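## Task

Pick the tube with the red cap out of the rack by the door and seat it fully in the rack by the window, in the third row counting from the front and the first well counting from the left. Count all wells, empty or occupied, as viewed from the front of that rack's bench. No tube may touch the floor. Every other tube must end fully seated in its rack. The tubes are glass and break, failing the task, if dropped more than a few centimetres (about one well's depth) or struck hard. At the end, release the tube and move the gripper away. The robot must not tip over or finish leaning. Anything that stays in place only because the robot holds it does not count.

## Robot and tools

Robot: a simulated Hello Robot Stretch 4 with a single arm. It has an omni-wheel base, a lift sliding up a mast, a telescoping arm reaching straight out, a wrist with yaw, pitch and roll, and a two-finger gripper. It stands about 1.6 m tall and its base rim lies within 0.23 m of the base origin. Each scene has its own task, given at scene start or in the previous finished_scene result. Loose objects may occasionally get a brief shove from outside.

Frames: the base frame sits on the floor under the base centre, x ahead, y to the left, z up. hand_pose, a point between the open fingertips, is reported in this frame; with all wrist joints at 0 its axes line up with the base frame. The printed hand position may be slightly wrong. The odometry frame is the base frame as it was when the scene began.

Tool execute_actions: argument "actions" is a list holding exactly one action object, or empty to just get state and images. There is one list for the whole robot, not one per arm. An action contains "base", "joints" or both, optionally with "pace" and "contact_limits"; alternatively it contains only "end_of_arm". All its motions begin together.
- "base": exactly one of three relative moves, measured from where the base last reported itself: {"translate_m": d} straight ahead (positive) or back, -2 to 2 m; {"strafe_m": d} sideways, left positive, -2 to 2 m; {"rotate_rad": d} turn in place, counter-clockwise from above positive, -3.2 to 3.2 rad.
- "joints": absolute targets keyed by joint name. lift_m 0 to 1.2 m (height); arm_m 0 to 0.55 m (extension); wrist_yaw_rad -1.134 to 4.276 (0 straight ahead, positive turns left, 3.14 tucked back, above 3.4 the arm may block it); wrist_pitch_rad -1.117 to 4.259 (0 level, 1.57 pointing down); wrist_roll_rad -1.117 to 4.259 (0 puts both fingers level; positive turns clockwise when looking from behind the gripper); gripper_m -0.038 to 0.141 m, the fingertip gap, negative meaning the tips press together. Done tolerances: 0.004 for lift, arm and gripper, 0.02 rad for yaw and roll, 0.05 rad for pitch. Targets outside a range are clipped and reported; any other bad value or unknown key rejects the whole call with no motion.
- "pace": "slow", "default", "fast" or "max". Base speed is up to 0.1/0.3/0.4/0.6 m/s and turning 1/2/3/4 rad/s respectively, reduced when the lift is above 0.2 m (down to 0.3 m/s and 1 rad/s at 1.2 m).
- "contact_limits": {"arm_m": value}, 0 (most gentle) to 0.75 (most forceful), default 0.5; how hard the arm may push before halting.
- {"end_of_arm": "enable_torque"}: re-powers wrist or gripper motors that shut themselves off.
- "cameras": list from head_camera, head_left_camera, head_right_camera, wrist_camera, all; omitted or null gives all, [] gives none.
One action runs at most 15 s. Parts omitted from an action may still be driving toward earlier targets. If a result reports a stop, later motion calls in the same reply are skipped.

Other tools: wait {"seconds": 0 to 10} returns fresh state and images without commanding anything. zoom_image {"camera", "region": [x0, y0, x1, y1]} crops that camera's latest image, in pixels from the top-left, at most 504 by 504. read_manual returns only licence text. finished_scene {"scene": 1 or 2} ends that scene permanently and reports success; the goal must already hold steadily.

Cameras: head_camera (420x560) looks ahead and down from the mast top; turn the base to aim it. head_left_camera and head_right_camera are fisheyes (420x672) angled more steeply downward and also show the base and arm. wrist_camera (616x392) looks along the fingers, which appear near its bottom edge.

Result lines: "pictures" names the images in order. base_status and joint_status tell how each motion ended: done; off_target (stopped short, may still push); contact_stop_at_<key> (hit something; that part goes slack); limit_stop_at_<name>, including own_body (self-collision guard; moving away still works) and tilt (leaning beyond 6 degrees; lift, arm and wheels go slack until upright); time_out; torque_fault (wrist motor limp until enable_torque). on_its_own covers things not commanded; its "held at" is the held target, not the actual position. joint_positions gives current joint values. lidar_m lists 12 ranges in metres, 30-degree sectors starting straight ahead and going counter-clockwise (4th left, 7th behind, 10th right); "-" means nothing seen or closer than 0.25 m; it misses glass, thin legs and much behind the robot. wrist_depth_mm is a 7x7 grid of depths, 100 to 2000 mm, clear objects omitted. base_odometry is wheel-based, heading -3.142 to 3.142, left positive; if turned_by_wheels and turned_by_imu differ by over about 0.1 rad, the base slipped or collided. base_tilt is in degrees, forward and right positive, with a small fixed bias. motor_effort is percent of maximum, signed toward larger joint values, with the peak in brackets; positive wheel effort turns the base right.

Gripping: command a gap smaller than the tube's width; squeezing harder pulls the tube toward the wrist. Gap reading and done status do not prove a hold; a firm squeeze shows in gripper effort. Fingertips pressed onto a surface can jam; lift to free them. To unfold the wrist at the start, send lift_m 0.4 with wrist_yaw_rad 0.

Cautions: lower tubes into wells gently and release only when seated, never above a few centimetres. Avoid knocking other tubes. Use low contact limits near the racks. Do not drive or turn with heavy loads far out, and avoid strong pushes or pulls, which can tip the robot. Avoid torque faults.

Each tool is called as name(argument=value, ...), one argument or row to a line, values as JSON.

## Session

execute_actions(
  actions=[],
)

Scene clock: 0.00 s.
base_odometry: x=+0.000 y=+0.000 heading=+0.000 (m, m, rad; odometry frame)
turned_by_wheels: +0.000 (rad since the last result)
turned_by_imu: +0.000 (rad since the last result)
base_tilt: forward=-0.8 right=-0.2 (deg)
lidar_m: 1.56 1.34 1.33 1.71 0.85 0.84 1.03 1.75 1.73 2.50 1.75 1.77
base_status: not commanded
joint_positions: lift_m=+0.208 arm_m=+0.000 wrist_yaw_rad=+3.096 wrist_pitch_rad=-0.006 wrist_roll_rad=+0.000 gripper_m=+0.057
joint_status: not commanded
motor_effort: lift_m=+21 arm_m=-1 wrist_yaw_rad=-1 wrist_pitch_rad=-5 wrist_roll_rad=+1 gripper_m=-1 wheel_0=+0 wheel_1=+0 wheel_2=+0 (%)
hand_pose: x=-0.1135 y=+0.1006 z=+0.3878 quat_wxyz=(+0.023, +0.003, +0.000, +1.000) (m; base frame)
wrist_depth_mm: 138 139 - 1983 1118 891 778 / - 138 1618 1281 1078 891 759 / - 134 227 1308 1042 891 778 / 113 138 285 1281 1042 878 768 / 137 - 1708 1308 1060 866 768 / 1708 1661 211 1336 200 904 778 / 1078 991 991 151 991 904 820
pictures: head_camera, head_left_camera, head_right_camera, wrist_camera
Images, in order (width x height): head_camera 420x560, head_left_camera 420x672, head_right_camera 420x672, wrist_camera 616x392.

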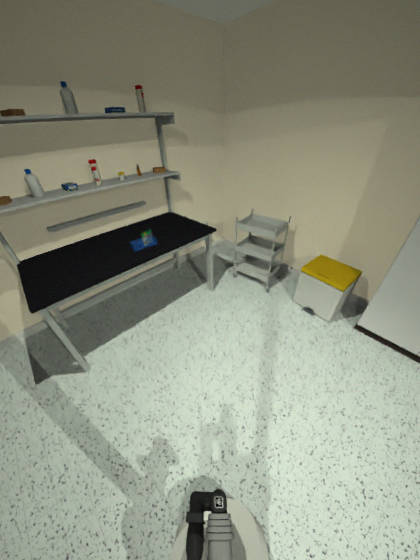

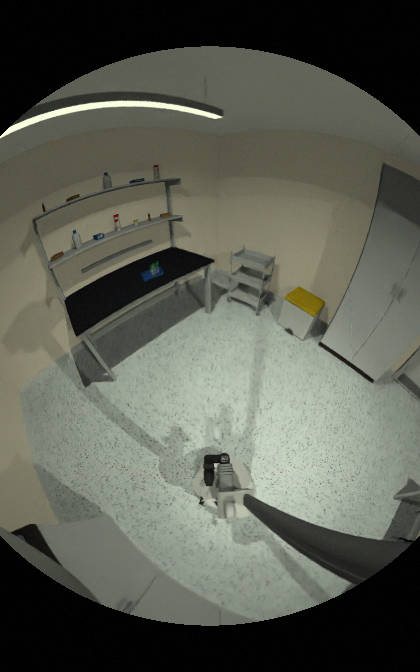

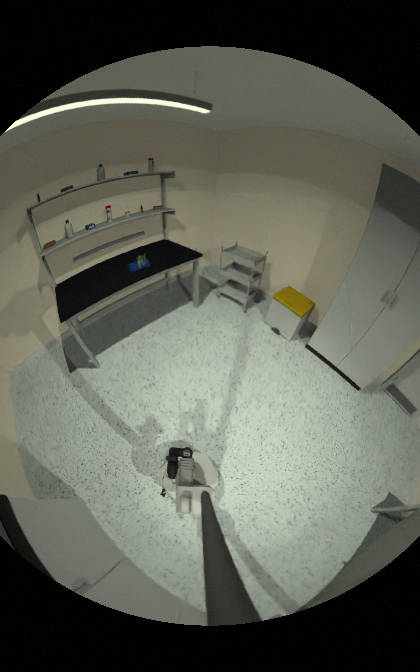

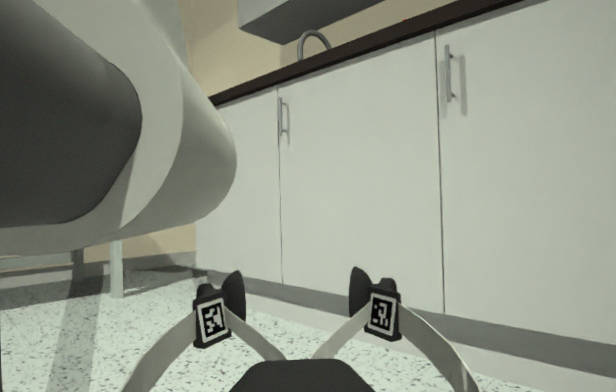

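execute_actions(
  actions=[
    {"base": {"rotate_rad": -2.25}, "joints": {"lift_m": 0.4, "wrist_yaw_rad": 0}, "pace": "fast"},
  ],
)

Scene clock: 6.53 s.
base_odometry: x=+0.000 y=+0.000 heading=-2.250 (m, m, rad; odometry frame)
turned_by_wheels: -2.250 (rad since the last result)
turned_by_imu: -2.272 (rad since the last result)
base_tilt: forward=-0.7 right=-0.3 (deg)
lidar_m: 1.72 2.73 1.78 1.73 1.73 1.37 1.32 1.84 0.84 0.86 0.92 1.52
base_status: done
joint_positions: lift_m=+0.400 arm_m=+0.000 wrist_yaw_rad=+0.001 wrist_pitch_rad=-0.006 wrist_roll_rad=+0.000 gripper_m=+0.057
joint_status: all done
motor_effort: lift_m=+22(26) arm_m=-2(1) wrist_yaw_rad=-3(6) wrist_pitch_rad=-5(6) wrist_roll_rad=+1(1) gripper_m=-2(1) wheel_0=+1(6) wheel_1=+2(11) wheel_2=+0(10) (%)
hand_pose: x=+0.4592 y=-0.0873 z=+0.5798 quat_wxyz=(+1.000, +0.000, -0.003, +0.000) (m; base frame)
wrist_depth_mm: - - - - - - - / - - - - - - - / - - - - - - - / - - - 1808 - - - / - - - - - - - / - - 211 - 200 - - / 1499 1397 1397 151 1430 1336 1397
pictures: head_camera, head_left_camera, head_right_camera, wrist_camera
Images, in order (width x height): head_camera 420x560, head_left_camera 420x672, head_right_camera 420x672, wrist_camera 616x392.

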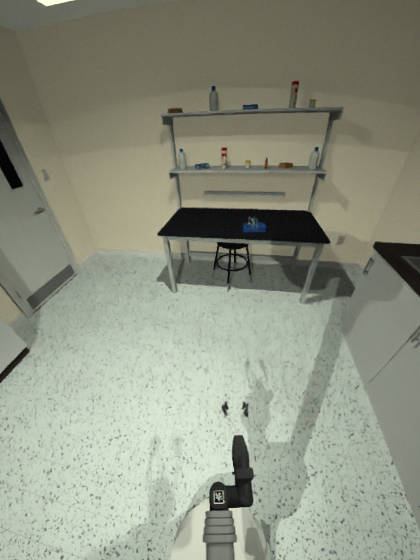

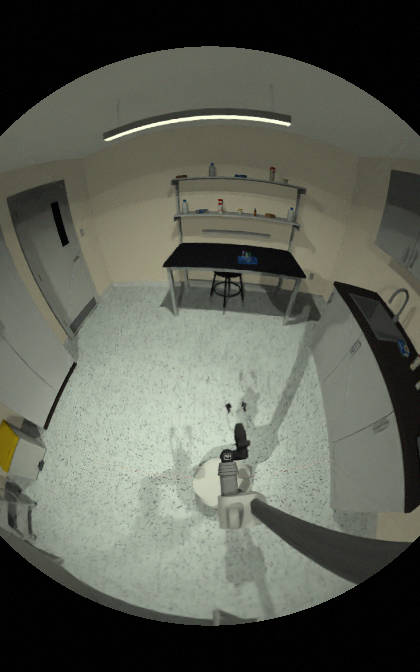

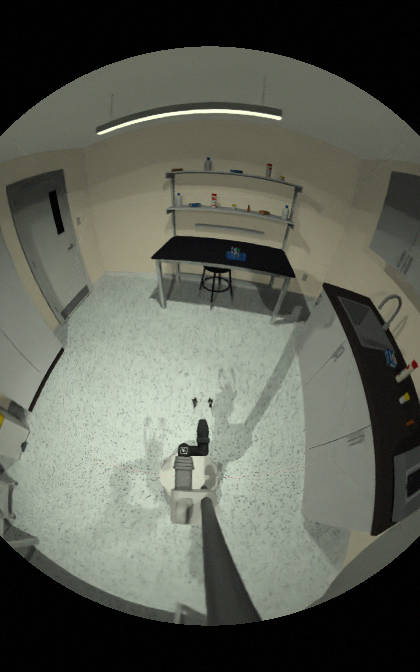

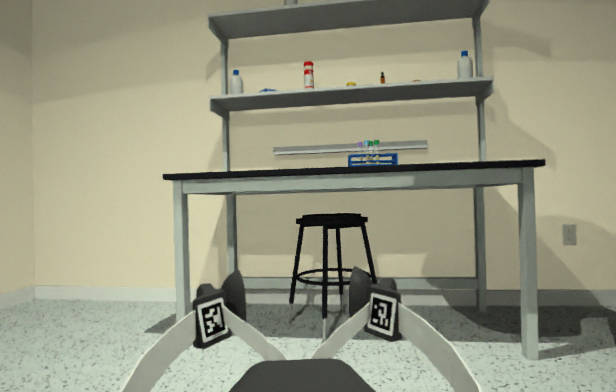

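zoom_image(
  camera="head_camera",
  region=[225, 200, 285, 245],
)

Region (225, 200, 285, 245) of head_camera's 420x560 image, scaled by 8.400, with more detail than that image has; it fills the top 378 rows of this view, and the rest is white.

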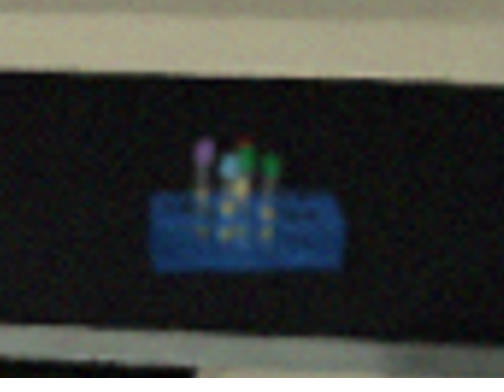

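execute_actions(
  actions=[
    {"base": {"rotate_rad": -0.16}, "joints": {"wrist_pitch_rad": 0.3}, "pace": "fast"},
  ],
  cameras=[],
)

execute_actions(
  actions=[
    {"base": {"translate_m": 1.33}, "joints": {"lift_m": 1.12, "wrist_pitch_rad": 1.0}, "pace": "fast"},
  ],
)

Scene clock: 20.97 s.
base_odometry: x=+0.000 y=+0.000 heading=-2.410 (m, m, rad; odometry frame)
turned_by_wheels: -0.160 (rad since the last result)
turned_by_imu: -0.160 (rad since the last result)
base_tilt: forward=-0.9 right=-0.3 (deg)
lidar_m: 1.72 1.82 1.86 1.74 1.82 1.40 1.34 2.11 0.89 0.83 0.87 1.24
base_status: done
joint_positions: lift_m=+0.400 arm_m=+0.000 wrist_yaw_rad=+0.000 wrist_pitch_rad=+0.302 wrist_roll_rad=+0.000 gripper_m=+0.057
joint_status: all done
motor_effort: lift_m=+23(22) arm_m=-2(2) wrist_yaw_rad=-1(3) wrist_pitch_rad=-5(5) wrist_roll_rad=+1(1) gripper_m=+0(2) wheel_0=+1(9) wheel_1=+2(9) wheel_2=+0(7) (%)
hand_pose: x=+0.4462 y=-0.0874 z=+0.4923 quat_wxyz=(+0.989, +0.000, +0.150, +0.000) (m; base frame)
wrist_depth_mm: - - - 1618 - - - / - - - - - - 1182 / - - - - - - 1205 / - - - - - - 1182 / 1464 1464 1430 1464 1430 1397 1229 / 1098 1078 212 1098 200 1078 1042 / 866 831 842 151 842 831 842
pictures: none
No camera images: the call's "cameras" was empty. Leave "cameras" out to get every camera's image.

Scene clock: 25.57 s.
base_odometry: x=-0.989 y=-0.889 heading=-2.409 (m, m, rad; odometry frame)
turned_by_wheels: +0.001 (rad since the last result)
turned_by_imu: -0.003 (rad since the last result)
base_tilt: forward=-1.0 right=-0.3 (deg)
lidar_m: 0.43 0.45 0.63 1.83 1.83 2.51 3.41 1.24 0.89 0.85 0.59 0.43
base_status: done
joint_positions: lift_m=+1.120 arm_m=+0.000 wrist_yaw_rad=+0.000 wrist_pitch_rad=+1.001 wrist_roll_rad=+0.000 gripper_m=+0.057
joint_status: all done
motor_effort: lift_m=+22(24) arm_m=-2(2) wrist_yaw_rad=-1(1) wrist_pitch_rad=-3(2) wrist_roll_rad=+1(1) gripper_m=-5(3) wheel_0=+2(9) wheel_1=+3(9) wheel_2=+2(14) (%)
hand_pose: x=+0.3263 y=-0.0874 z=+1.0551 quat_wxyz=(+0.877, +0.000, +0.480, +0.000) (m; base frame)
wrist_depth_mm: 842 854 878 866 866 878 917 / 750 759 750 759 768 768 768 / 668 668 676 676 683 683 691 / 609 609 603 585 615 615 621 / 554 559 559 559 559 564 564 / 1255 1281 212 1281 200 1308 878 / 1160 1160 1160 151 1205 1182 1205
pictures: head_camera, head_left_camera, head_right_camera, wrist_camera
Images, in order (width x height): head_camera 420x560, head_left_camera 420x672, head_right_camera 420x672, wrist_camera 616x392.

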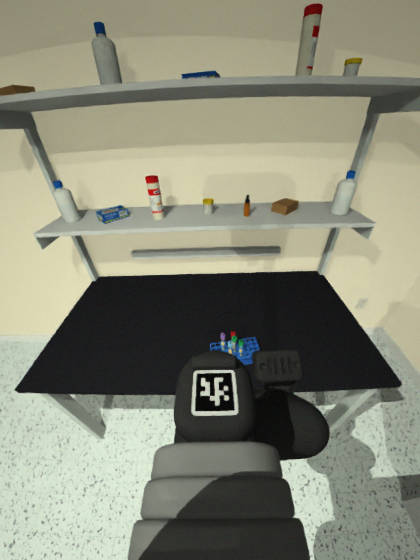

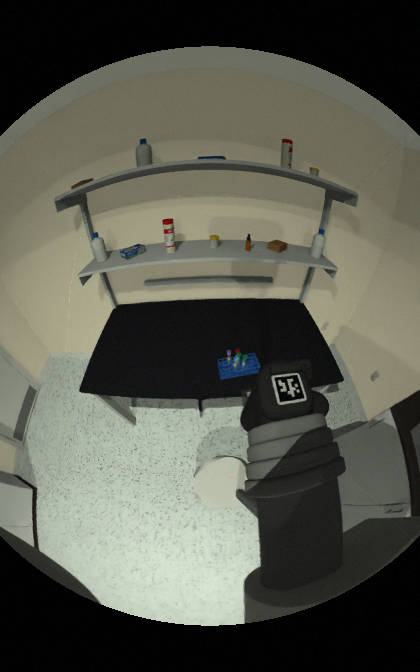

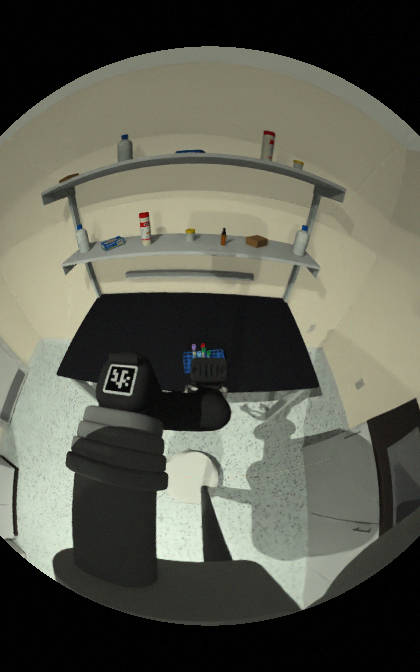

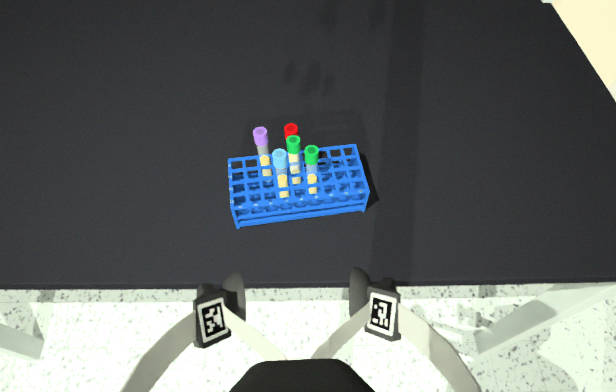

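zoom_image(
  camera="wrist_camera",
  region=[215, 105, 385, 240],
)

Region (215, 105, 385, 240) of wrist_camera's 616x392 image, scaled by 2.965; it fills the top 400 rows of this view, and the rest is white.

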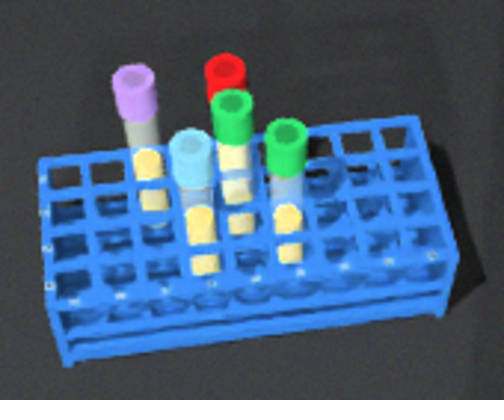

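execute_actions(
  actions=[
    {"base": {"translate_m": 0.08}, "joints": {"arm_m": 0.33, "wrist_pitch_rad": 1.57, "lift_m": 1.09, "wrist_roll_rad": 0.2}},
  ],
  cameras=["wrist_camera", "head_right_camera"],
)

zoom_image(
  camera="wrist_camera",
  region=[190, 180, 420, 370],
)

Scene clock: 83.07 s.
base_odometry: x=-1.048 y=-0.943 heading=-2.409 (m, m, rad; odometry frame)
turned_by_wheels: +0.001 (rad since the last result)
turned_by_imu: +0.002 (rad since the last result)
base_tilt: forward=-0.8 right=-0.2 (deg)
lidar_m: 0.33 0.34 0.49 2.13 1.88 2.48 3.52 1.24 0.90 0.83 0.51 0.36
base_status: done
joint_positions: lift_m=+1.090 arm_m=+0.329 wrist_yaw_rad=+0.000 wrist_pitch_rad=+1.570 wrist_roll_rad=+0.200 gripper_m=+0.057
joint_status: all done
motor_effort: lift_m=+18(21) arm_m=+4(1) wrist_yaw_rad=-2(1) wrist_pitch_rad=+1(3) wrist_roll_rad=+1(5) gripper_m=-2(0) wheel_0=+3(6) wheel_1=+4(8) wheel_2=+0(10) (%)
hand_pose: x=+0.5004 y=-0.0874 z=+0.9799 quat_wxyz=(+0.704, +0.070, +0.703, -0.070) (m; base frame)
wrist_depth_mm: 433 439 445 445 445 452 449 / 430 439 439 449 449 452 452 / 436 436 436 445 445 452 455 / 433 436 442 442 445 452 455 / 433 436 394 389 449 449 452 / 433 439 211 442 200 449 1205 / 430 433 436 151 1229 1229 1229
pictures: head_right_camera, wrist_camera
Images, in order (width x height): head_right_camera 420x672, wrist_camera 616x392.

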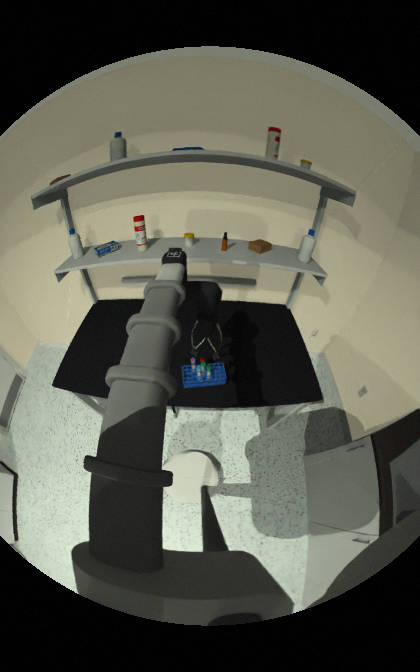

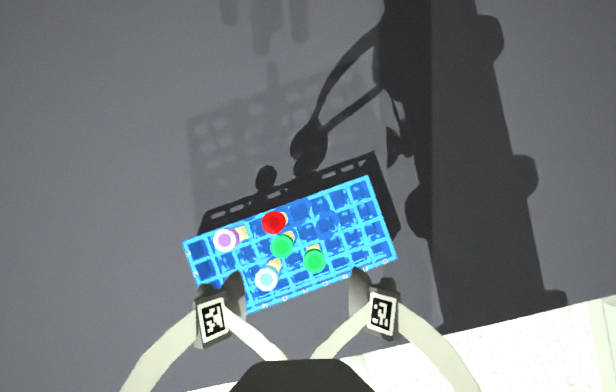

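Region (190, 180, 420, 370) of wrist_camera's 616x392 image, scaled by 2.191; it fills the top 416 rows of this view, and the rest is white.

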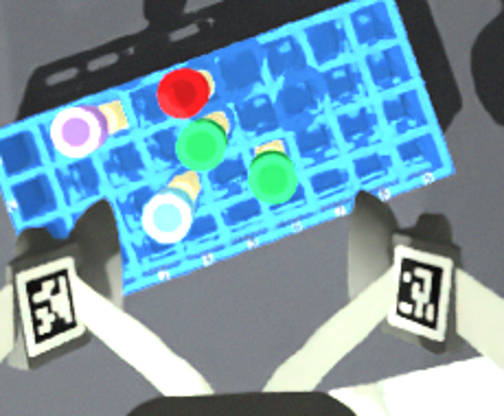

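execute_actions(
  actions=[
    {"base": {"strafe_m": 0.009}, "joints": {"arm_m": 0.383, "lift_m": 1.04, "wrist_roll_rad": 0.24, "gripper_m": 0.024}},
  ],
  cameras=["wrist_camera"],
)

zoom_image(
  camera="wrist_camera",
  region=[200, 200, 410, 375],
)

Scene clock: 102.50 s.
base_odometry: x=-1.042 y=-0.949 heading=-2.409 (m, m, rad; odometry frame)
turned_by_wheels: +0.000 (rad since the last result)
turned_by_imu: +0.001 (rad since the last result)
base_tilt: forward=-0.9 right=-0.3 (deg)
lidar_m: 0.32 0.37 0.48 2.14 1.86 2.44 3.54 1.24 0.92 0.86 0.49 0.37
base_status: done
joint_positions: lift_m=+1.040 arm_m=+0.382 wrist_yaw_rad=+0.000 wrist_pitch_rad=+1.570 wrist_roll_rad=+0.240 gripper_m=+0.024
joint_status: all done
motor_effort: lift_m=+18(18) arm_m=+4(7) wrist_yaw_rad=-1(2) wrist_pitch_rad=+1(0) wrist_roll_rad=+2(4) gripper_m=-2(4) wheel_0=-2(8) wheel_1=+2(11) wheel_2=+0(0) (%)
hand_pose: x=+0.5534 y=-0.0874 z=+0.9300 quat_wxyz=(+0.702, +0.085, +0.702, -0.084) (m; base frame)
wrist_depth_mm: 384 387 392 394 397 402 404 / 387 389 392 394 394 399 404 / 382 387 394 392 394 404 404 / 384 384 389 392 394 399 402 / 384 387 389 392 382 399 399 / 382 389 213 214 336 402 399 / 384 384 332 157 392 399 399
pictures: wrist_camera
Images, in order (width x height): wrist_camera 616x392.

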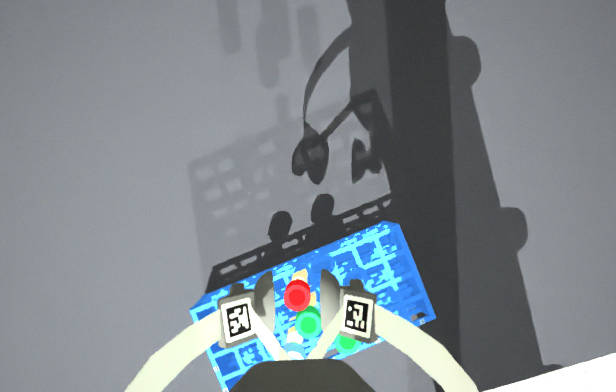

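Region (200, 200, 410, 375) of wrist_camera's 616x392 image, scaled by 2.400.

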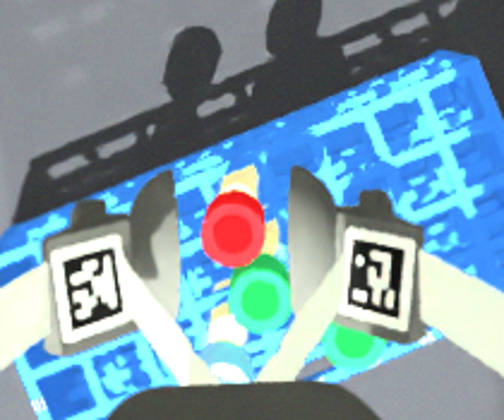

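execute_actions(
  actions=[
    {"joints": {"lift_m": 1.005}, "pace": "slow"},
  ],
  cameras=["wrist_camera"],
)

zoom_image(
  camera="wrist_camera",
  region=[200, 217, 410, 392],
)

Scene clock: 111.07 s.
base_odometry: x=-1.042 y=-0.949 heading=-2.409 (m, m, rad; odometry frame)
turned_by_wheels: +0.000 (rad since the last result)
turned_by_imu: +0.002 (rad since the last result)
base_tilt: forward=-0.9 right=-0.2 (deg)
lidar_m: 0.33 0.37 0.52 2.15 1.89 2.48 3.52 1.27 0.91 0.86 0.51 0.37
base_status: not commanded
joint_positions: lift_m=+1.005 arm_m=+0.382 wrist_yaw_rad=+0.000 wrist_pitch_rad=+1.570 wrist_roll_rad=+0.240 gripper_m=+0.024
joint_status: all done
motor_effort: lift_m=+17(18) arm_m=+5(4) wrist_yaw_rad=-1(1) wrist_pitch_rad=+1(2) wrist_roll_rad=+2(2) gripper_m=-5(3) wheel_0=-2(2) wheel_1=+2(2) wheel_2=+0(0) (%)
hand_pose: x=+0.5534 y=-0.0874 z=+0.8950 quat_wxyz=(+0.702, +0.085, +0.702, -0.084) (m; base frame)
wrist_depth_mm: 351 351 355 359 362 364 366 / 349 351 355 359 359 364 368 / 349 353 355 359 359 364 368 / 349 351 357 355 362 362 366 / 349 351 353 357 343 364 362 / 347 349 212 216 301 362 366 / 347 349 297 157 301 364 366
pictures: wrist_camera
Images, in order (width x height): wrist_camera 616x392.

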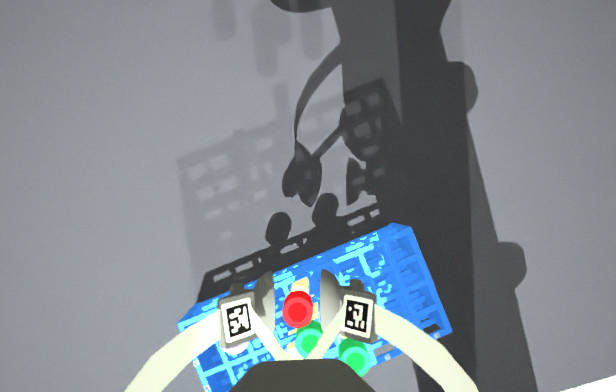

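Region (200, 217, 410, 392) of wrist_camera's 616x392 image, scaled by 2.400.

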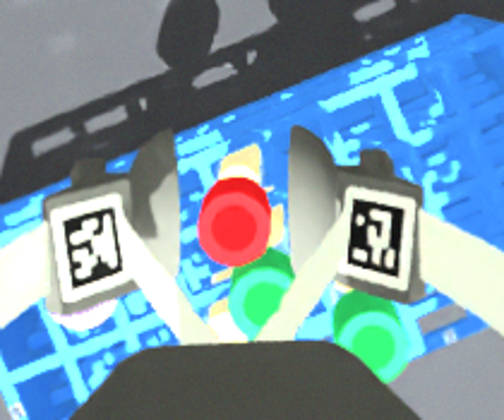

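execute_actions(
  actions=[
    {"joints": {"lift_m": 0.986}, "pace": "slow"},
  ],
  cameras=["wrist_camera", "head_right_camera"],
)

zoom_image(
  camera="wrist_camera",
  region=[200, 217, 410, 392],
)

zoom_image(
  camera="head_right_camera",
  region=[170, 330, 240, 400],
)

Scene clock: 115.20 s.
base_odometry: x=-1.042 y=-0.949 heading=-2.409 (m, m, rad; odometry frame)
turned_by_wheels: +0.000 (rad since the last result)
turned_by_imu: +0.001 (rad since the last result)
base_tilt: forward=-0.9 right=-0.3 (deg)
lidar_m: 0.32 0.35 0.49 2.13 1.86 2.49 3.53 1.26 0.90 0.85 0.50 0.34
base_status: not commanded
joint_positions: lift_m=+0.986 arm_m=+0.382 wrist_yaw_rad=+0.000 wrist_pitch_rad=+1.570 wrist_roll_rad=+0.240 gripper_m=+0.024
joint_status: all done
motor_effort: lift_m=+17(19) arm_m=+4(5) wrist_yaw_rad=-1(1) wrist_pitch_rad=+1(1) wrist_roll_rad=+2(2) gripper_m=-3(2) wheel_0=-2(2) wheel_1=+2(2) wheel_2=+0(0) (%)
hand_pose: x=+0.5534 y=-0.0874 z=+0.8760 quat_wxyz=(+0.702, +0.085, +0.702, -0.084) (m; base frame)
wrist_depth_mm: 334 334 338 340 343 345 347 / 330 334 336 338 342 345 347 / 332 334 336 340 343 343 349 / 329 332 336 340 342 343 347 / 330 334 336 336 324 345 345 / 330 334 213 214 283 343 345 / 330 332 220 157 257 343 345
pictures: head_right_camera, wrist_camera
Images, in order (width x height): head_right_camera 420x672, wrist_camera 616x392.

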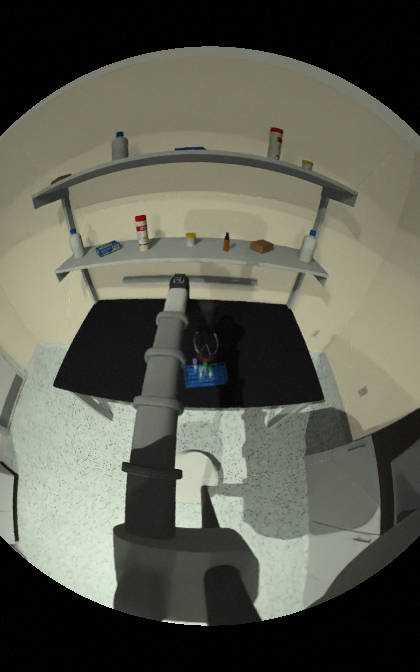

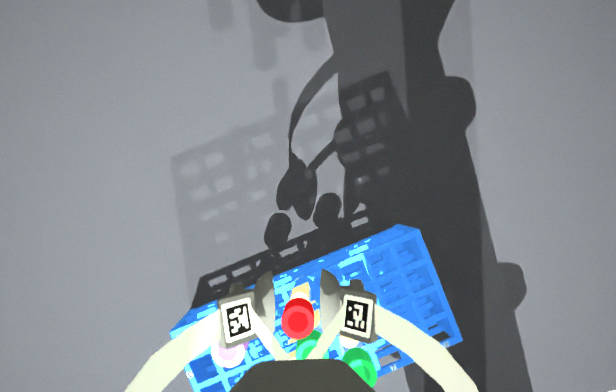

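Region (200, 217, 410, 392) of wrist_camera's 616x392 image, scaled by 2.400.

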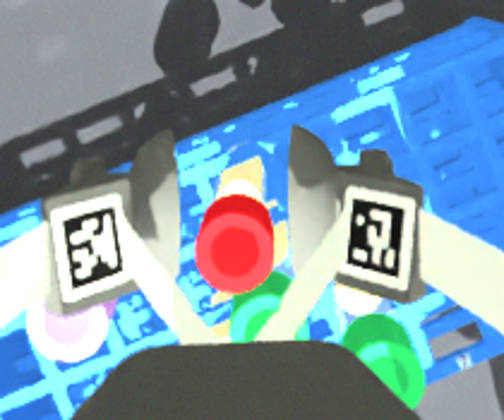

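Region (170, 330, 240, 400) of head_right_camera's 420x672 image, scaled by 7.200, with more detail than that image has.

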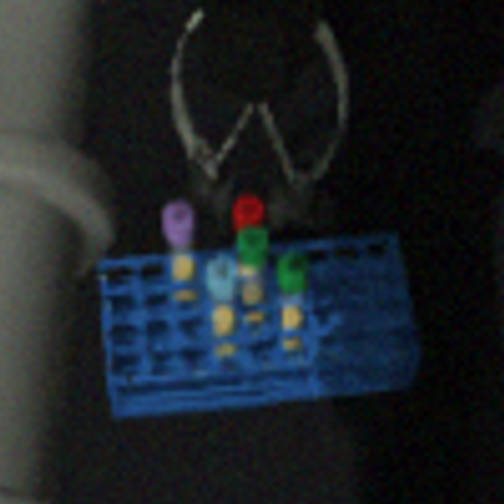

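execute_actions(
  actions=[
    {"joints": {"gripper_m": 0.002}, "pace": "slow"},
  ],
  cameras=["wrist_camera"],
)

zoom_image(
  camera="wrist_camera",
  region=[200, 217, 410, 392],
)

Scene clock: 120.27 s.
base_odometry: x=-1.042 y=-0.949 heading=-2.409 (m, m, rad; odometry frame)
turned_by_wheels: +0.000 (rad since the last result)
turned_by_imu: +0.002 (rad since the last result)
base_tilt: forward=-0.9 right=-0.3 (deg)
lidar_m: 0.34 0.35 0.49 2.14 1.86 2.48 3.53 1.28 0.91 0.85 0.49 0.34
base_status: not commanded
joint_positions: lift_m=+0.986 arm_m=+0.382 wrist_yaw_rad=+0.000 wrist_pitch_rad=+1.570 wrist_roll_rad=+0.240 gripper_m=+0.002
joint_status: all done
motor_effort: lift_m=+18(17) arm_m=+5(4) wrist_yaw_rad=-1(1) wrist_pitch_rad=+1(1) wrist_roll_rad=+2(2) gripper_m=-12(15) wheel_0=-2(2) wheel_1=+2(2) wheel_2=+0(0) (%)
hand_pose: x=+0.5534 y=-0.0874 z=+0.8760 quat_wxyz=(+0.702, +0.085, +0.702, -0.084) (m; base frame)
wrist_depth_mm: 332 334 338 340 343 343 345 / 332 334 338 340 342 343 349 / 330 336 336 340 342 347 347 / 334 332 336 338 342 343 345 / 330 334 336 336 310 343 345 / 330 332 195 213 283 345 347 / 329 330 277 214 283 343 345
pictures: wrist_camera
Images, in order (width x height): wrist_camera 616x392.

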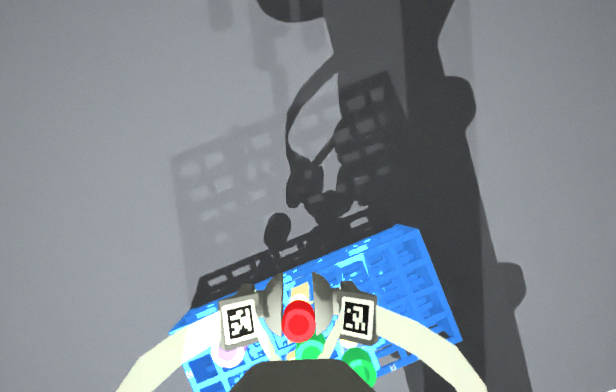

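Region (200, 217, 410, 392) of wrist_camera's 616x392 image, scaled by 2.400.

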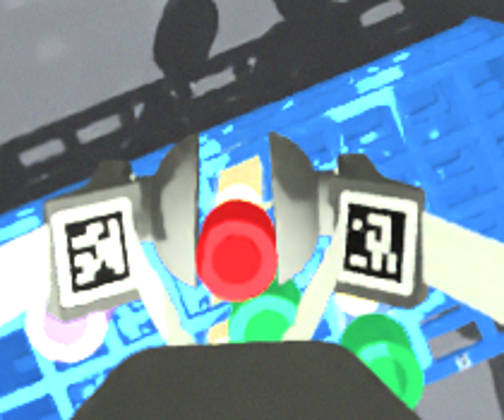

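execute_actions(
  actions=[
    {"joints": {"gripper_m": -0.01}, "pace": "slow"},
  ],
  cameras=[],
)

execute_actions(
  actions=[
    {"joints": {"lift_m": 1.008}, "pace": "slow"},
  ],
  cameras=["wrist_camera", "head_right_camera"],
)

zoom_image(
  camera="wrist_camera",
  region=[200, 217, 410, 392],
)

zoom_image(
  camera="head_right_camera",
  region=[170, 330, 240, 400],
)

Scene clock: 127.03 s.
base_odometry: x=-1.042 y=-0.949 heading=-2.409 (m, m, rad; odometry frame)
turned_by_wheels: +0.000 (rad since the last result)
turned_by_imu: +0.001 (rad since the last result)
base_tilt: forward=-1.0 right=-0.4 (deg)
lidar_m: 0.33 0.35 0.52 2.18 1.85 2.51 3.55 1.28 0.93 0.84 0.51 0.34
base_status: not commanded
joint_positions: lift_m=+0.986 arm_m=+0.382 wrist_yaw_rad=+0.000 wrist_pitch_rad=+1.570 wrist_roll_rad=+0.240 gripper_m=-0.010
joint_status: all done
motor_effort: lift_m=+17(18) arm_m=+5(4) wrist_yaw_rad=-2(1) wrist_pitch_rad=+1(1) wrist_roll_rad=+2(2) gripper_m=-18(13) wheel_0=-2(2) wheel_1=+2(2) wheel_2=+0(0) (%)
hand_pose: x=+0.5534 y=-0.0874 z=+0.8760 quat_wxyz=(+0.702, +0.085, +0.702, -0.084) (m; base frame)
wrist_depth_mm: 332 336 336 340 342 347 347 / 332 336 338 340 342 345 349 / 329 332 338 340 342 345 349 / 330 334 336 340 342 345 345 / 329 334 336 338 312 343 347 / 329 330 211 211 282 343 345 / 327 332 278 212 296 342 345
pictures: none
No camera images: the call's "cameras" was empty. Leave "cameras" out to get every camera's image.

Scene clock: 127.97 s.
base_odometry: x=-1.042 y=-0.949 heading=-2.409 (m, m, rad; odometry frame)
turned_by_wheels: +0.000 (rad since the last result)
turned_by_imu: +0.000 (rad since the last result)
base_tilt: forward=-0.8 right=-0.1 (deg)
lidar_m: 0.34 0.36 0.50 2.14 1.90 2.47 3.55 1.28 0.91 0.86 0.51 0.36
base_status: not commanded
joint_positions: lift_m=+1.008 arm_m=+0.382 wrist_yaw_rad=+0.000 wrist_pitch_rad=+1.570 wrist_roll_rad=+0.240 gripper_m=-0.010
joint_status: all done
motor_effort: lift_m=+23(23) arm_m=+4(5) wrist_yaw_rad=-1(1) wrist_pitch_rad=+2(1) wrist_roll_rad=+2(2) gripper_m=-15(15) wheel_0=-2(2) wheel_1=+2(2) wheel_2=+0(0) (%)
hand_pose: x=+0.5534 y=-0.0874 z=+0.8975 quat_wxyz=(+0.702, +0.085, +0.702, -0.084) (m; base frame)
wrist_depth_mm: 355 357 357 362 364 368 370 / 353 355 357 362 362 370 370 / 353 355 357 359 366 366 373 / 351 355 355 359 366 366 368 / 351 355 357 359 336 366 370 / 349 355 211 213 304 364 370 / 349 351 300 211 362 364 368
pictures: head_right_camera, wrist_camera
Images, in order (width x height): head_right_camera 420x672, wrist_camera 616x392.

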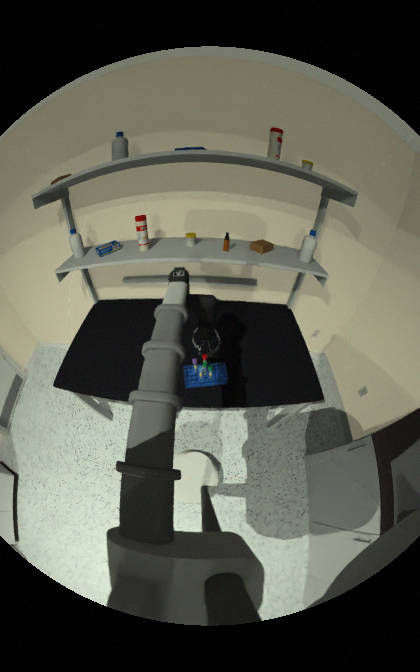

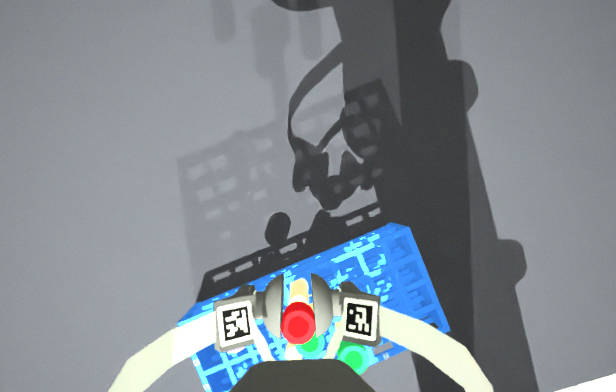

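Region (200, 217, 410, 392) of wrist_camera's 616x392 image, scaled by 2.400.

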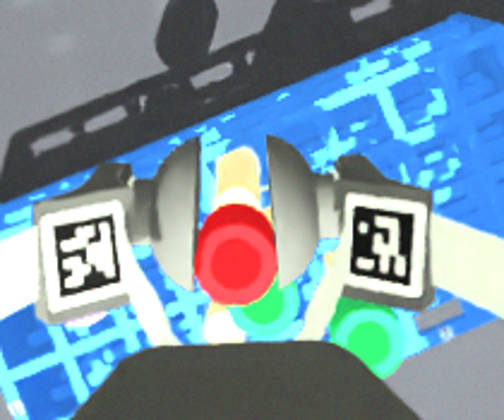

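Region (170, 330, 240, 400) of head_right_camera's 420x672 image, scaled by 7.200, with more detail than that image has.

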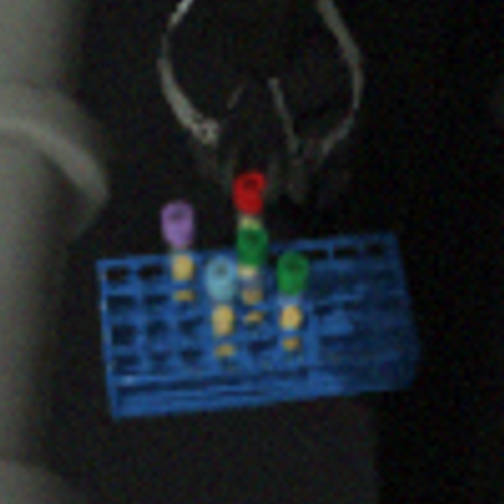

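execute_actions(
  actions=[],
  cameras=["wrist_camera"],
)

zoom_image(
  camera="wrist_camera",
  region=[250, 260, 350, 360],
)

Scene clock: 134.80 s.
base_odometry: x=-1.042 y=-0.949 heading=-2.409 (m, m, rad; odometry frame)
turned_by_wheels: +0.000 (rad since the last result)
turned_by_imu: +0.001 (rad since the last result)
base_tilt: forward=-1.0 right=-0.2 (deg)
lidar_m: 0.33 0.38 0.51 2.16 1.86 2.51 3.54 1.29 0.93 0.86 0.52 0.37
base_status: not commanded
joint_positions: lift_m=+1.008 arm_m=+0.382 wrist_yaw_rad=+0.000 wrist_pitch_rad=+1.570 wrist_roll_rad=+0.240 gripper_m=-0.010
joint_status: all done
motor_effort: lift_m=+23(23) arm_m=+5(5) wrist_yaw_rad=-1(1) wrist_pitch_rad=+1(1) wrist_roll_rad=+2(2) gripper_m=-13(15) wheel_0=-2(2) wheel_1=+2(2) wheel_2=+0(0) (%)
hand_pose: x=+0.5534 y=-0.0874 z=+0.8975 quat_wxyz=(+0.702, +0.085, +0.702, -0.084) (m; base frame)
wrist_depth_mm: 353 355 357 359 366 368 368 / 349 355 359 362 366 368 370 / 351 355 355 362 366 366 368 / 351 353 357 359 364 364 370 / 353 353 357 359 336 364 368 / 351 355 211 211 303 364 370 / 351 351 300 212 359 366 366
pictures: wrist_camera
Images, in order (width x height): wrist_camera 616x392.

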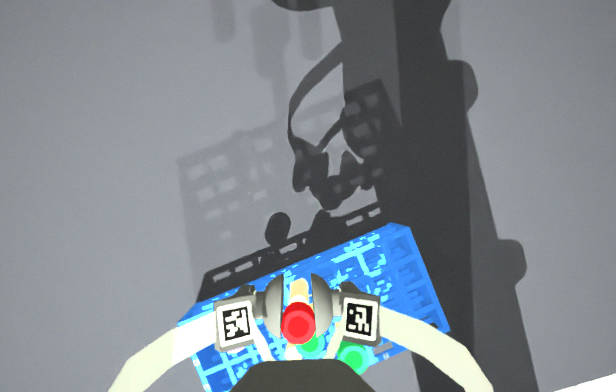

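Region (250, 260, 350, 360) of wrist_camera's 616x392 image, scaled by 5.040.

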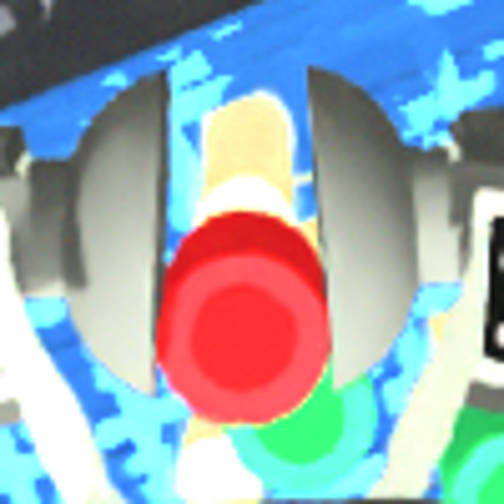

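execute_actions(
  actions=[],
  cameras=["wrist_camera"],
)

zoom_image(
  camera="wrist_camera",
  region=[250, 260, 350, 360],
)

Scene clock: 153.10 s.
base_odometry: x=-1.042 y=-0.949 heading=-2.409 (m, m, rad; odometry frame)
turned_by_wheels: +0.000 (rad since the last result)
turned_by_imu: +0.001 (rad since the last result)
base_tilt: forward=-0.9 right=-0.2 (deg)
lidar_m: 0.33 0.36 0.51 2.16 1.86 2.44 3.53 1.26 0.93 0.86 0.49 0.36
base_status: not commanded
joint_positions: lift_m=+1.008 arm_m=+0.382 wrist_yaw_rad=+0.000 wrist_pitch_rad=+1.570 wrist_roll_rad=+0.240 gripper_m=-0.010
joint_status: all done
motor_effort: lift_m=+23(23) arm_m=+4(5) wrist_yaw_rad=-1(1) wrist_pitch_rad=+1(1) wrist_roll_rad=+2(2) gripper_m=-11(15) wheel_0=-2(2) wheel_1=+2(2) wheel_2=+0(0) (%)
hand_pose: x=+0.5534 y=-0.0874 z=+0.8975 quat_wxyz=(+0.702, +0.085, +0.702, -0.084) (m; base frame)
wrist_depth_mm: 353 355 355 362 364 368 370 / 351 355 357 362 362 368 370 / 351 355 357 359 364 366 370 / 351 353 357 359 364 366 368 / 349 353 359 357 336 364 370 / 349 353 210 212 304 366 366 / 351 351 300 212 362 364 366
pictures: wrist_camera
Images, in order (width x height): wrist_camera 616x392.

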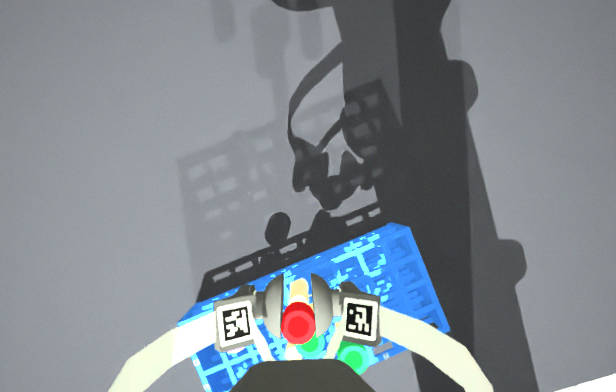

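Region (250, 260, 350, 360) of wrist_camera's 616x392 image, scaled by 5.040.

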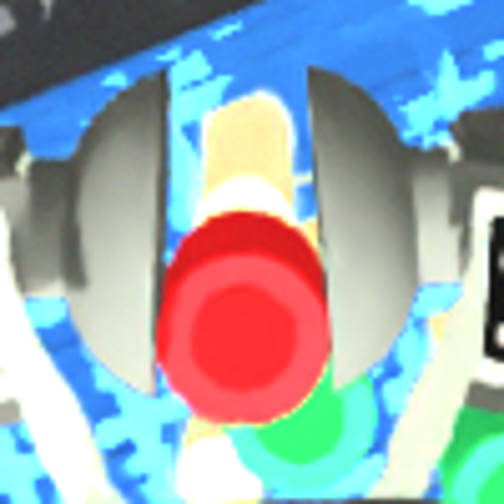

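The grip shows no creep over about 20 s, so I am lifting the tube clear of the rack.

execute_actions(
  actions=[
    {"joints": {"lift_m": 1.13}},
  ],
  cameras=["wrist_camera"],
)

zoom_image(
  camera="wrist_camera",
  region=[250, 260, 350, 360],
)

Scene clock: 157.53 s.
base_odometry: x=-1.042 y=-0.949 heading=-2.409 (m, m, rad; odometry frame)
turned_by_wheels: +0.000 (rad since the last result)
turned_by_imu: +0.002 (rad since the last result)
base_tilt: forward=-0.9 right=-0.3 (deg)
lidar_m: 0.33 0.35 0.49 2.15 1.87 2.46 3.53 1.28 0.93 0.87 0.49 0.35
base_status: not commanded
joint_positions: lift_m=+1.130 arm_m=+0.382 wrist_yaw_rad=+0.000 wrist_pitch_rad=+1.570 wrist_roll_rad=+0.240 gripper_m=-0.010
joint_status: all done
motor_effort: lift_m=+23(24) arm_m=+5(4) wrist_yaw_rad=-1(1) wrist_pitch_rad=+1(1) wrist_roll_rad=+2(2) gripper_m=-17(14) wheel_0=-2(2) wheel_1=+2(2) wheel_2=+0(0) (%)
hand_pose: x=+0.5534 y=-0.0874 z=+1.0195 quat_wxyz=(+0.702, +0.085, +0.702, -0.084) (m; base frame)
wrist_depth_mm: 477 480 480 480 492 492 504 / 473 473 484 480 492 492 492 / 473 477 477 484 488 488 496 / 477 477 480 484 484 488 496 / 473 473 480 473 480 492 492 / 473 477 211 211 427 488 496 / 473 473 477 211 484 1308 1255
pictures: wrist_camera
Images, in order (width x height): wrist_camera 616x392.

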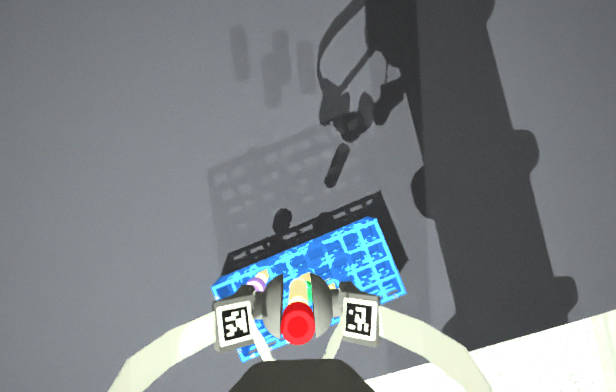

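Region (250, 260, 350, 360) of wrist_camera's 616x392 image, scaled by 5.040.

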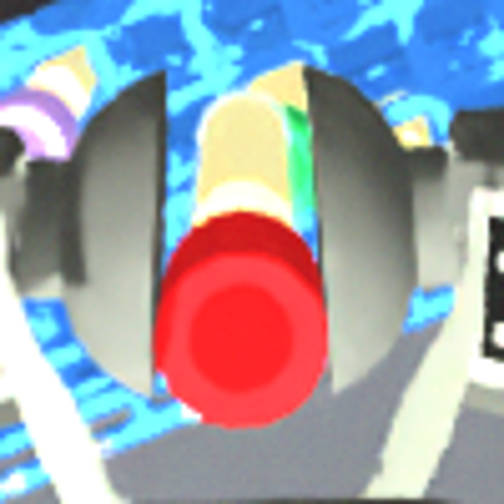

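execute_actions(
  actions=[
    {"base": {"translate_m": -0.45}, "joints": {"arm_m": 0.05, "wrist_roll_rad": 0.0}},
  ],
  cameras=["wrist_camera", "head_left_camera"],
)

execute_actions(
  actions=[
    {"base": {"rotate_rad": 2.93}, "joints": {"lift_m": 0.75}},
  ],
)

Scene clock: 163.37 s.
base_odometry: x=-0.708 y=-0.648 heading=-2.409 (m, m, rad; odometry frame)
turned_by_wheels: +0.000 (rad since the last result)
turned_by_imu: +0.004 (rad since the last result)
base_tilt: forward=-0.7 right=-0.3 (deg)
lidar_m: 0.77 0.79 2.26 1.78 1.82 2.44 3.03 1.28 0.93 0.87 0.91 0.81
base_status: done
joint_positions: lift_m=+1.130 arm_m=+0.051 wrist_yaw_rad=+0.000 wrist_pitch_rad=+1.570 wrist_roll_rad=+0.000 gripper_m=-0.010
joint_status: all done
motor_effort: lift_m=+23(23) arm_m=-4(7) wrist_yaw_rad=-1(1) wrist_pitch_rad=+0(0) wrist_roll_rad=+0(2) gripper_m=-14(13) wheel_0=-1(4) wheel_1=-4(7) wheel_2=-1(10) (%)
hand_pose: x=+0.2218 y=-0.0874 z=+1.0195 quat_wxyz=(+0.707, +0.000, +0.707, +0.000) (m; base frame)
wrist_depth_mm: 1229 1229 1255 1255 1281 1281 1281 / 1255 1255 1229 1255 1255 1281 1255 / 1255 1255 1255 1255 1281 1281 1308 / 1255 1229 1229 1255 1229 1281 1255 / 1229 1281 1042 1060 1281 1281 1255 / 1205 1205 211 211 1255 1281 1255 / 1229 1229 1025 211 1281 1281 1281
pictures: head_left_camera, wrist_camera
Images, in order (width x height): head_left_camera 420x672, wrist_camera 616x392.

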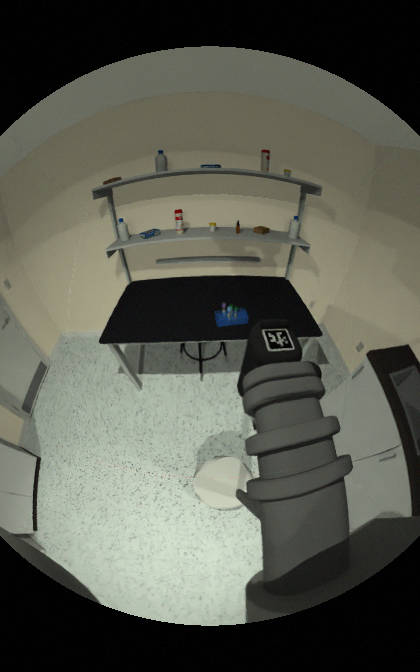

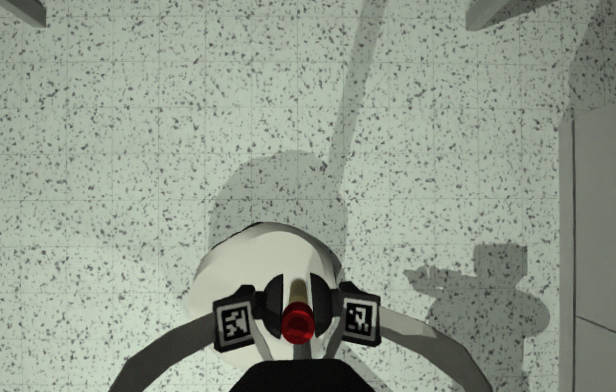

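Scene clock: 167.07 s.
base_odometry: x=-0.708 y=-0.648 heading=+0.520 (m, m, rad; odometry frame)
turned_by_wheels: +2.929 (rad since the last result)
turned_by_imu: +2.962 (rad since the last result)
base_tilt: forward=-0.8 right=-0.2 (deg)
lidar_m: 2.30 2.32 0.97 0.86 0.88 0.89 0.78 0.79 0.94 2.21 1.77 2.12
base_status: done
joint_positions: lift_m=+0.750 arm_m=+0.051 wrist_yaw_rad=+0.000 wrist_pitch_rad=+1.570 wrist_roll_rad=+0.000 gripper_m=-0.010
joint_status: all done
motor_effort: lift_m=+18(19) arm_m=-4(5) wrist_yaw_rad=-1(1) wrist_pitch_rad=+1(0) wrist_roll_rad=+0(0) gripper_m=-16(15) wheel_0=-2(7) wheel_1=-4(7) wheel_2=-1(7) (%)
hand_pose: x=+0.2219 y=-0.0874 z=+0.6399 quat_wxyz=(+0.707, +0.000, +0.707, +0.000) (m; base frame)
wrist_depth_mm: 854 866 878 878 878 891 878 / 866 854 866 878 878 891 891 / 866 866 854 854 878 878 891 / 854 854 866 878 878 891 878 / 866 866 691 878 891 891 891 / 854 854 211 211 866 891 891 / 842 640 640 212 866 878 878
pictures: head_camera, head_left_camera, head_right_camera, wrist_camera
Images, in order (width x height): head_camera 420x560, head_left_camera 420x672, head_right_camera 420x672, wrist_camera 616x392.

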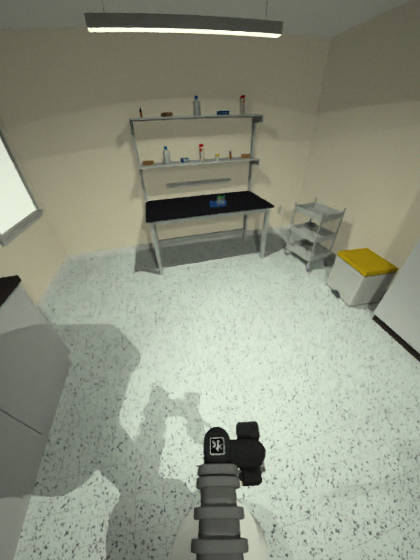

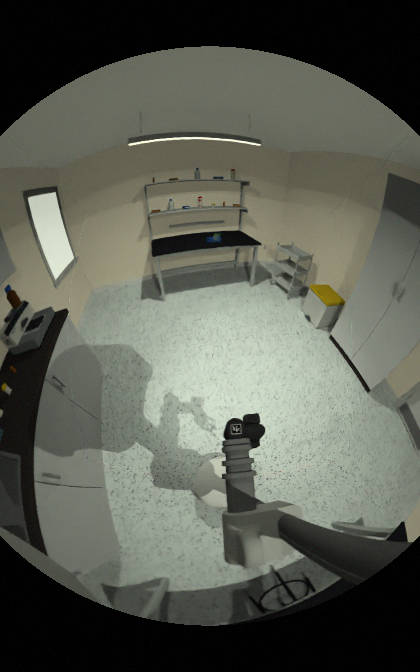

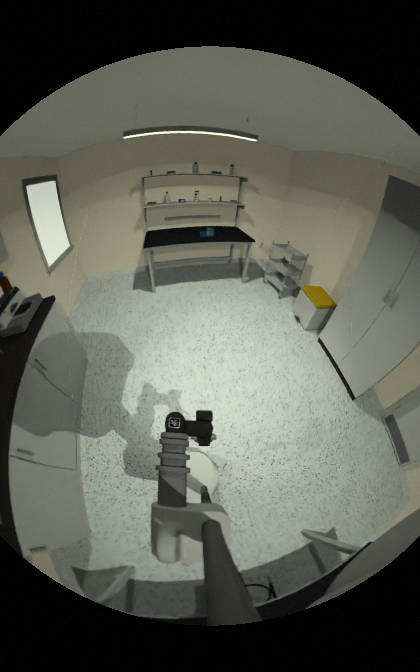

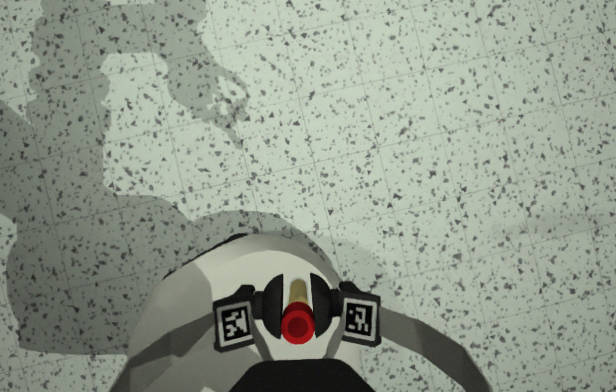

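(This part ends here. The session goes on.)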